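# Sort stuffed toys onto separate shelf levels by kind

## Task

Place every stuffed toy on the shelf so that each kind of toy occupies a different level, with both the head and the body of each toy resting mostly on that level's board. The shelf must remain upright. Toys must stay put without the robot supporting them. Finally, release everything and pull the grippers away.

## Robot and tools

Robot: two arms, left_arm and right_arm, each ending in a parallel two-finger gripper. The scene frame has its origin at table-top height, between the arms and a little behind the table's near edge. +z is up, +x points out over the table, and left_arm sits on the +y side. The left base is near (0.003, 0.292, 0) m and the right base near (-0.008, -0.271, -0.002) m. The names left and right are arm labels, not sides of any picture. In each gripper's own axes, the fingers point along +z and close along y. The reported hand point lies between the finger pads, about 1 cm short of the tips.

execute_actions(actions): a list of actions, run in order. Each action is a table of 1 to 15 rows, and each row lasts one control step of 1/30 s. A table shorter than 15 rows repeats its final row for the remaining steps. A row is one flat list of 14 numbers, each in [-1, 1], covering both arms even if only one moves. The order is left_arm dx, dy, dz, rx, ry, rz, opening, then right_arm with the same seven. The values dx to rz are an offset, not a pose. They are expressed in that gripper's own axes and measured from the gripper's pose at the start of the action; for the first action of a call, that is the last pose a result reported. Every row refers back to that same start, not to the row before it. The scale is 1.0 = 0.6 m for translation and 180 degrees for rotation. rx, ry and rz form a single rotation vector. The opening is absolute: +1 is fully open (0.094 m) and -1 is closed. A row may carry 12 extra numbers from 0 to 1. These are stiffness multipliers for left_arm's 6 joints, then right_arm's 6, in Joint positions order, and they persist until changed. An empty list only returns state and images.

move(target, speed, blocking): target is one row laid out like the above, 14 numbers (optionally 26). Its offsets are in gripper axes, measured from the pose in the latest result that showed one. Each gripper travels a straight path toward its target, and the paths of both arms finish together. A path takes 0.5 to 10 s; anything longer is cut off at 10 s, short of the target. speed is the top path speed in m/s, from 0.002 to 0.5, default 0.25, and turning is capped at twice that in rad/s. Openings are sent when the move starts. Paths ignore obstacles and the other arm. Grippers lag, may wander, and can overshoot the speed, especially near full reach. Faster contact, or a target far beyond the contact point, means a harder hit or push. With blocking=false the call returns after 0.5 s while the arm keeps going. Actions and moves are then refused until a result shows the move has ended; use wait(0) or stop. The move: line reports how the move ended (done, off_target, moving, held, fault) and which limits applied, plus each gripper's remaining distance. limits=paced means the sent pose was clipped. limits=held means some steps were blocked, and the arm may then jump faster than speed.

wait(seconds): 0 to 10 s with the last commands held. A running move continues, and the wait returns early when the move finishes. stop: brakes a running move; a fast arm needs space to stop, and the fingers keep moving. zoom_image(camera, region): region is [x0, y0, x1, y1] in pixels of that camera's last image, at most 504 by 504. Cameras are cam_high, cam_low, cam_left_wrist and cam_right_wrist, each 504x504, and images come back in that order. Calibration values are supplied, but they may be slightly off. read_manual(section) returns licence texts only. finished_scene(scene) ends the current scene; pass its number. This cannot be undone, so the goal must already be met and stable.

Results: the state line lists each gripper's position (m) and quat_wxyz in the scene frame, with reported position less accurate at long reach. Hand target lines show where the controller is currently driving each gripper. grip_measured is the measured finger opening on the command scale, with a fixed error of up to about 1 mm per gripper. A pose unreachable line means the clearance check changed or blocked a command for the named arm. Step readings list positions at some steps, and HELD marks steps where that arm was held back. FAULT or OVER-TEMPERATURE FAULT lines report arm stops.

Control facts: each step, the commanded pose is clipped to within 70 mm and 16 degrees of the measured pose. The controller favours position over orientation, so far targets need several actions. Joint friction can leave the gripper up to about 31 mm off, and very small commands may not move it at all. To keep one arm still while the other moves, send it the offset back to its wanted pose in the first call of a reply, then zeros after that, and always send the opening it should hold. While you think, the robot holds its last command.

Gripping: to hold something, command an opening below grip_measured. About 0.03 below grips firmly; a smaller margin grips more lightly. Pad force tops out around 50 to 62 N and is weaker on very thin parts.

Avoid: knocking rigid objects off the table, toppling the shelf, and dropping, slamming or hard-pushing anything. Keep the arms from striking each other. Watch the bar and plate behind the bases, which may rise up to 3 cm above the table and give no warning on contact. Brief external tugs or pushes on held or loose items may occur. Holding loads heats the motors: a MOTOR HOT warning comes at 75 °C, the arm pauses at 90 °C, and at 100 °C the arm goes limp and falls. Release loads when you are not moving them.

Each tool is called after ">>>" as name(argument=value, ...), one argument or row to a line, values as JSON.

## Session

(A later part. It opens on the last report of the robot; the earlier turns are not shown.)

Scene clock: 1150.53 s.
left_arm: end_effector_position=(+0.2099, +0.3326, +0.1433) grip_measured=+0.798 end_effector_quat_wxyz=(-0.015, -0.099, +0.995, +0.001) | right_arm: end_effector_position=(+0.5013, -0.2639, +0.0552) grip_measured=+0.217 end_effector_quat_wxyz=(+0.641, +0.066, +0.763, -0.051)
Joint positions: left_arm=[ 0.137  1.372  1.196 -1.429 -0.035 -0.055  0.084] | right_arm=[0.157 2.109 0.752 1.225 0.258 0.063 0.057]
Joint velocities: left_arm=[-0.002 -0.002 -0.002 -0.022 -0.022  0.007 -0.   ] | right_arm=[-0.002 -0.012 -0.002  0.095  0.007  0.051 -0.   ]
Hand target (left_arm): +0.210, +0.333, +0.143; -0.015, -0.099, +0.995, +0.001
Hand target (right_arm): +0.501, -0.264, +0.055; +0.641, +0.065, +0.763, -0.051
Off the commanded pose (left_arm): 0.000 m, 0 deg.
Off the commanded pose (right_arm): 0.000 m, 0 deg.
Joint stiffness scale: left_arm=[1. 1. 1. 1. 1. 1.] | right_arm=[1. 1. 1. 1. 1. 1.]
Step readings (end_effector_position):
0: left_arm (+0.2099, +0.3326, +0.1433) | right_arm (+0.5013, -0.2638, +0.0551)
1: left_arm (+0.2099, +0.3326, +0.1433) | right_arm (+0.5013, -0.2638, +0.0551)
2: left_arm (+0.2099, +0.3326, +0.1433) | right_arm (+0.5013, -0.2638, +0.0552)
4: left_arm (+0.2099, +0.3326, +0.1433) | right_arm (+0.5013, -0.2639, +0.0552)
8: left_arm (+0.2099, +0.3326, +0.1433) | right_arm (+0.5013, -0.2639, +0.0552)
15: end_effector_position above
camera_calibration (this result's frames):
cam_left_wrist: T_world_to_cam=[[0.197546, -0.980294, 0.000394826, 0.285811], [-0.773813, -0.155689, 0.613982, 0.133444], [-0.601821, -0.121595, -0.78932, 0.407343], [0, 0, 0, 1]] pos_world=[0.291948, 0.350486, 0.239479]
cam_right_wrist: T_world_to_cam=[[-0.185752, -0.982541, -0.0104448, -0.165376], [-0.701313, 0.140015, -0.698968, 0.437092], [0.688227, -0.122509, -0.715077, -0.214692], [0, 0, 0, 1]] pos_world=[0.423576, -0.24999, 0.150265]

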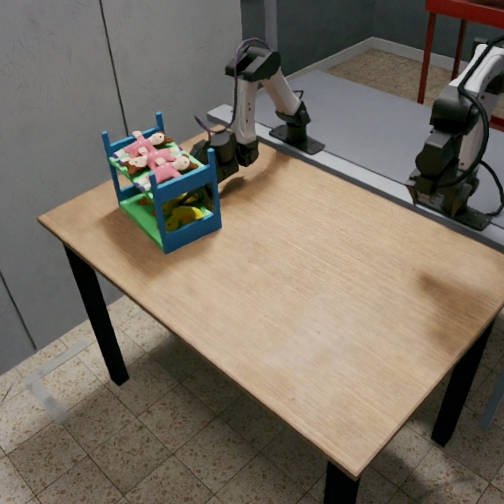

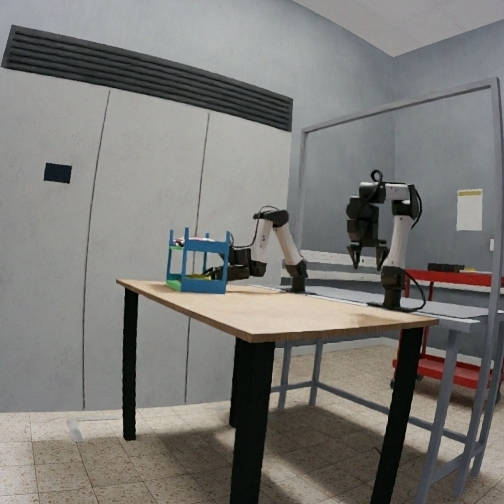

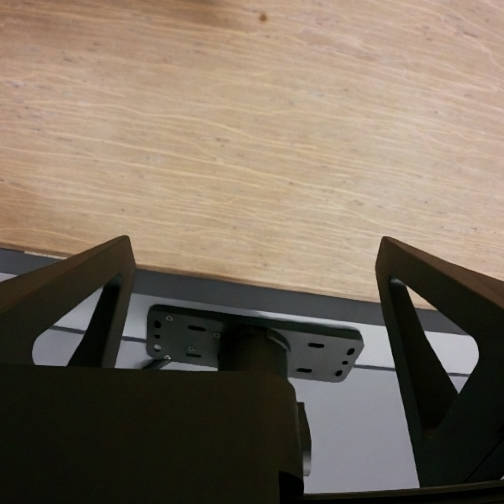

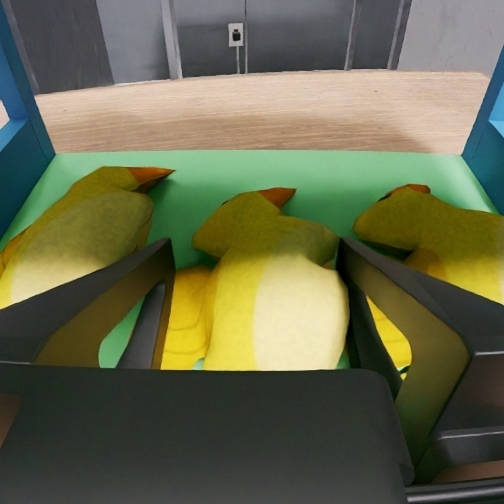

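>>> execute_actions(
  actions=[],
)

Scene clock: 1182.43 s.
left_arm: end_effector_position=(+0.2099, +0.3326, +0.1433) grip_measured=+0.798 end_effector_quat_wxyz=(-0.015, -0.099, +0.995, +0.001) | right_arm: end_effector_position=(+0.5013, -0.2639, +0.0552) grip_measured=+0.217 end_effector_quat_wxyz=(+0.641, +0.066, +0.763, -0.051)
Joint positions: left_arm=[ 0.137  1.372  1.196 -1.429 -0.035 -0.055  0.084] | right_arm=[0.157 2.109 0.752 1.225 0.258 0.063 0.057]
Joint velocities: left_arm=[-0.002 -0.017  0.002 -0.022  0.007 -0.037 -0.   ] | right_arm=[-0.012 -0.007 -0.007  0.007  0.066  0.022 -0.001]
Hand target (left_arm): +0.210, +0.333, +0.143; -0.015, -0.099, +0.995, +0.001
Hand target (right_arm): +0.501, -0.264, +0.055; +0.641, +0.065, +0.763, -0.051
Off the commanded pose (left_arm): 0.000 m, 0 deg.
Off the commanded pose (right_arm): 0.000 m, 0 deg.
Joint stiffness scale: left_arm=[1. 1. 1. 1. 1. 1.] | right_arm=[1. 1. 1. 1. 1. 1.]
camera_calibration (this result's frames):
cam_left_wrist: T_world_to_cam=[[0.197546, -0.980294, 0.000394826, 0.285811], [-0.773813, -0.155689, 0.613982, 0.133444], [-0.601821, -0.121595, -0.78932, 0.407343], [0, 0, 0, 1]] pos_world=[0.291948, 0.350486, 0.239479]
cam_right_wrist: T_world_to_cam=[[-0.185752, -0.982541, -0.0104448, -0.165376], [-0.701313, 0.140015, -0.698968, 0.437092], [0.688227, -0.122509, -0.715077, -0.214692], [0, 0, 0, 1]] pos_world=[0.423576, -0.24999, 0.150265]

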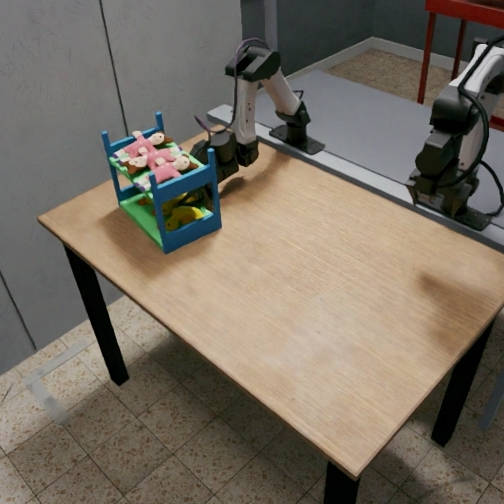

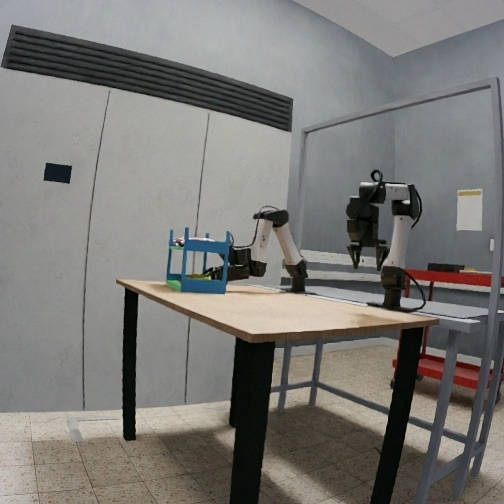

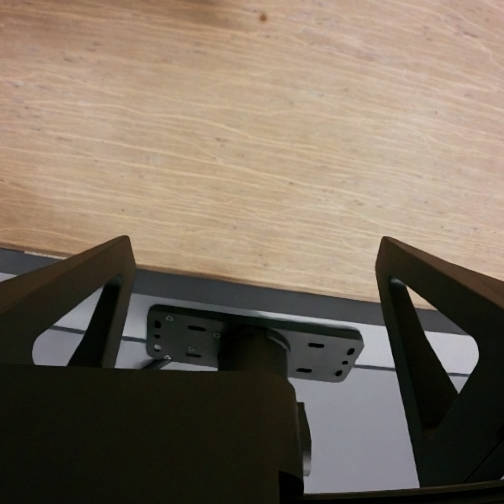

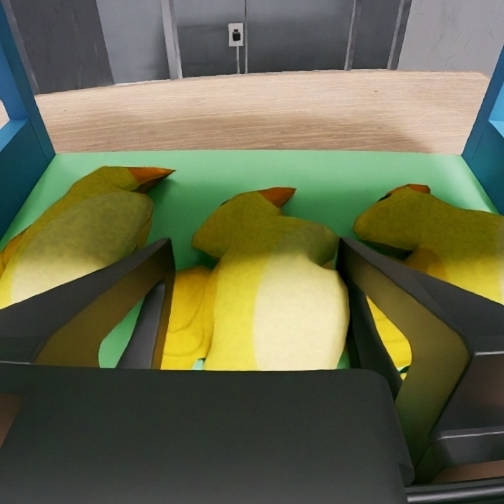

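>>> move(
  target=[0,0,0,0,0,0,0.8, -0.014,0.0,-0.26,0,0.09,0,0.22],
  speed=0.2,
)

Scene clock: 1187.57 s.
left_arm: end_effector_position=(+0.2099, +0.3326, +0.1433) grip_measured=+0.798 end_effector_quat_wxyz=(-0.015, -0.099, +0.995, +0.001) | right_arm: end_effector_position=(+0.3540, -0.2397, +0.0945) grip_measured=+0.217 end_effector_quat_wxyz=(+0.537, +0.075, +0.839, -0.040)
Joint positions: left_arm=[ 0.137  1.372  1.196 -1.429 -0.035 -0.055  0.084] | right_arm=[0.321 1.266 0.36  0.485 0.382 0.205 0.057]
Joint velocities: left_arm=[-0.002  0.007 -0.012  0.007  0.051 -0.051 -0.   ] | right_arm=[-0.027 -0.002 -0.007  0.051  0.022  0.007 -0.001]
Hand target (left_arm): +0.210, +0.333, +0.143; -0.015, -0.099, +0.995, +0.001
Hand target (right_arm): +0.351, -0.238, +0.091; +0.527, +0.073, +0.845, -0.042
Off the commanded pose (left_arm): 0.000 m, 0 deg.
Off the commanded pose (right_arm): 0.005 m, 1 deg.
Joint stiffness scale: left_arm=[1. 1. 1. 1. 1. 1.] | right_arm=[1. 1. 1. 1. 1. 1.]
move: done
camera_calibration (this result's frames):
cam_left_wrist: T_world_to_cam=[[0.197546, -0.980294, 0.000394826, 0.285811], [-0.773813, -0.155689, 0.613982, 0.133444], [-0.601821, -0.121595, -0.78932, 0.407343], [0, 0, 0, 1]] pos_world=[0.291948, 0.350486, 0.239479]
cam_right_wrist: T_world_to_cam=[[-0.188329, -0.982018, -0.0131495, -0.167257], [-0.854473, 0.17044, -0.490741, 0.399694], [0.484157, -0.0811851, -0.871206, 0.0146171], [0, 0, 0, 1]] pos_world=[0.302951, -0.231187, 0.206681]

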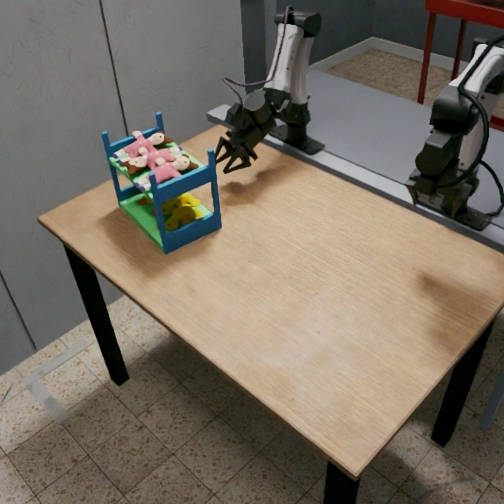

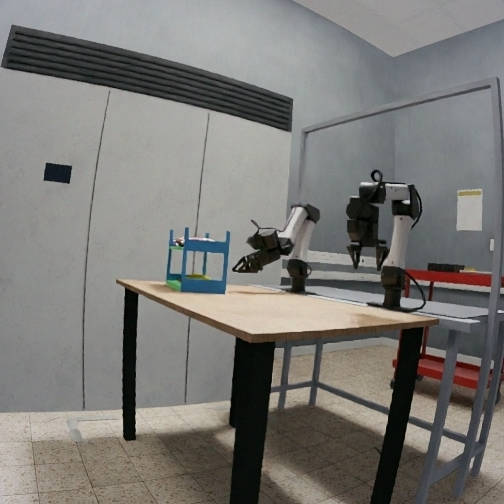

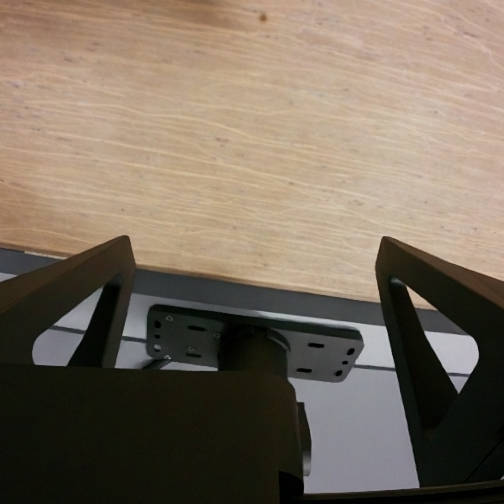

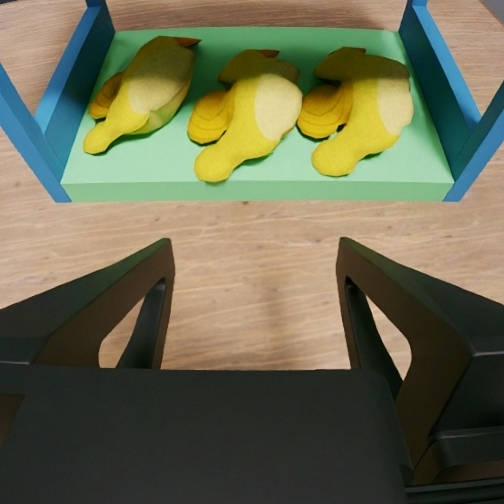

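>>> move(
  target=[0,0,0,0,0,0,0.8, -0.03,0.0,-0.1,0,0.1,0,0.5],
  speed=0.25,
)

>>> zoom_image(
  camera="cam_high",
  region=[90,100,250,260],
)

Scene clock: 1198.37 s.
left_arm: end_effector_position=(+0.2099, +0.3326, +0.1433) grip_measured=+0.798 end_effector_quat_wxyz=(-0.015, -0.099, +0.995, +0.001) | right_arm: end_effector_position=(+0.3100, -0.2359, +0.1390) grip_measured=+0.497 end_effector_quat_wxyz=(+0.412, +0.086, +0.907, -0.030)
Joint positions: left_arm=[ 0.137  1.372  1.196 -1.429 -0.035 -0.055  0.084] | right_arm=[ 0.346  1.006  0.671 -0.386  0.336  0.333  0.07 ]
Joint velocities: left_arm=[-0.007  0.007  0.007 -0.007  0.022  0.022 -0.001] | right_arm=[-0.017  0.002  0.002 -0.051  0.022 -0.022  0.001]
Hand target (left_arm): +0.210, +0.333, +0.143; -0.015, -0.099, +0.995, +0.001
Hand target (right_arm): +0.307, -0.233, +0.136; +0.399, +0.081, +0.913, -0.028
Off the commanded pose (left_arm): 0.000 m, 0 deg.
Off the commanded pose (right_arm): 0.005 m, 2 deg.
Joint stiffness scale: left_arm=[1. 1. 1. 1. 1. 1.] | right_arm=[1. 1. 1. 1. 1. 1.]
move: done
camera_calibration (this result's frames):
cam_left_wrist: T_world_to_cam=[[0.197546, -0.980294, 0.000394826, 0.285811], [-0.773813, -0.155689, 0.613982, 0.133444], [-0.601821, -0.121595, -0.78932, 0.407343], [0, 0, 0, 1]] pos_world=[0.291948, 0.350486, 0.239479]
cam_right_wrist: T_world_to_cam=[[-0.199438, -0.979863, -0.00960026, -0.167745], [-0.954003, 0.196394, -0.226511, 0.383449], [0.223835, -0.0360162, -0.973961, 0.180634], [0, 0, 0, 1]] pos_world=[0.291924, -0.233169, 0.261175]

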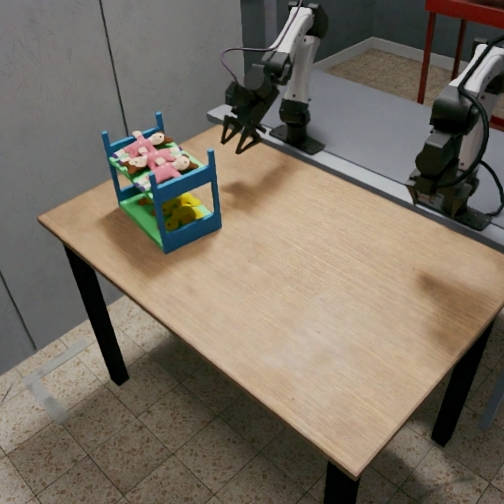

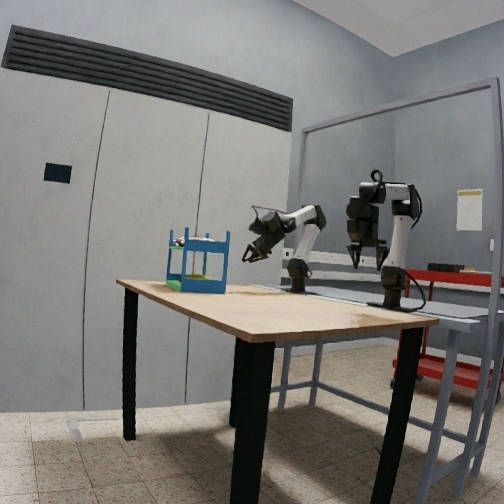

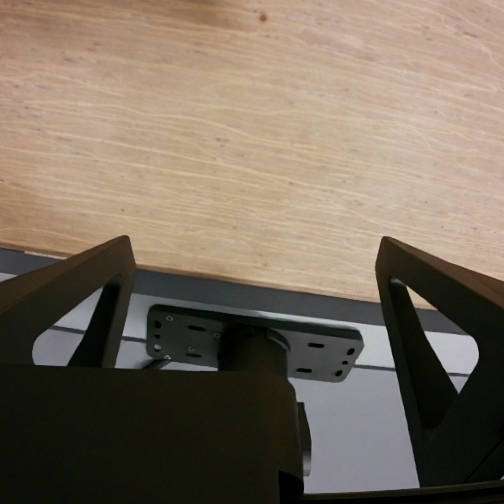

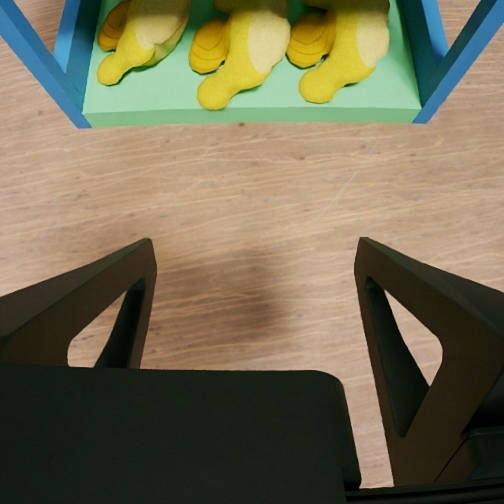

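Region (90, 100, 250, 260) of cam_high's 504x504 image, scaled by 3.150, with more detail than that image has.

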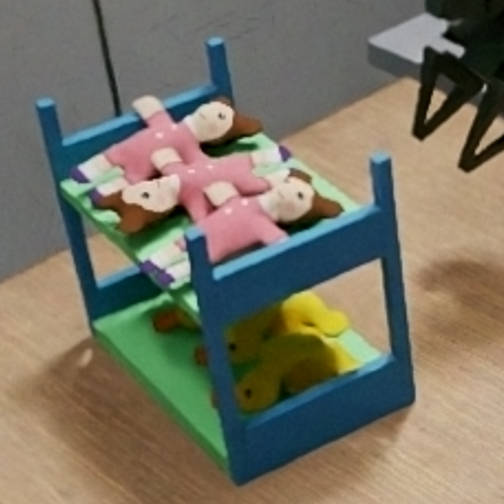

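>>> finished_scene(
  scene=1,
)

The scene is finished: the task was done.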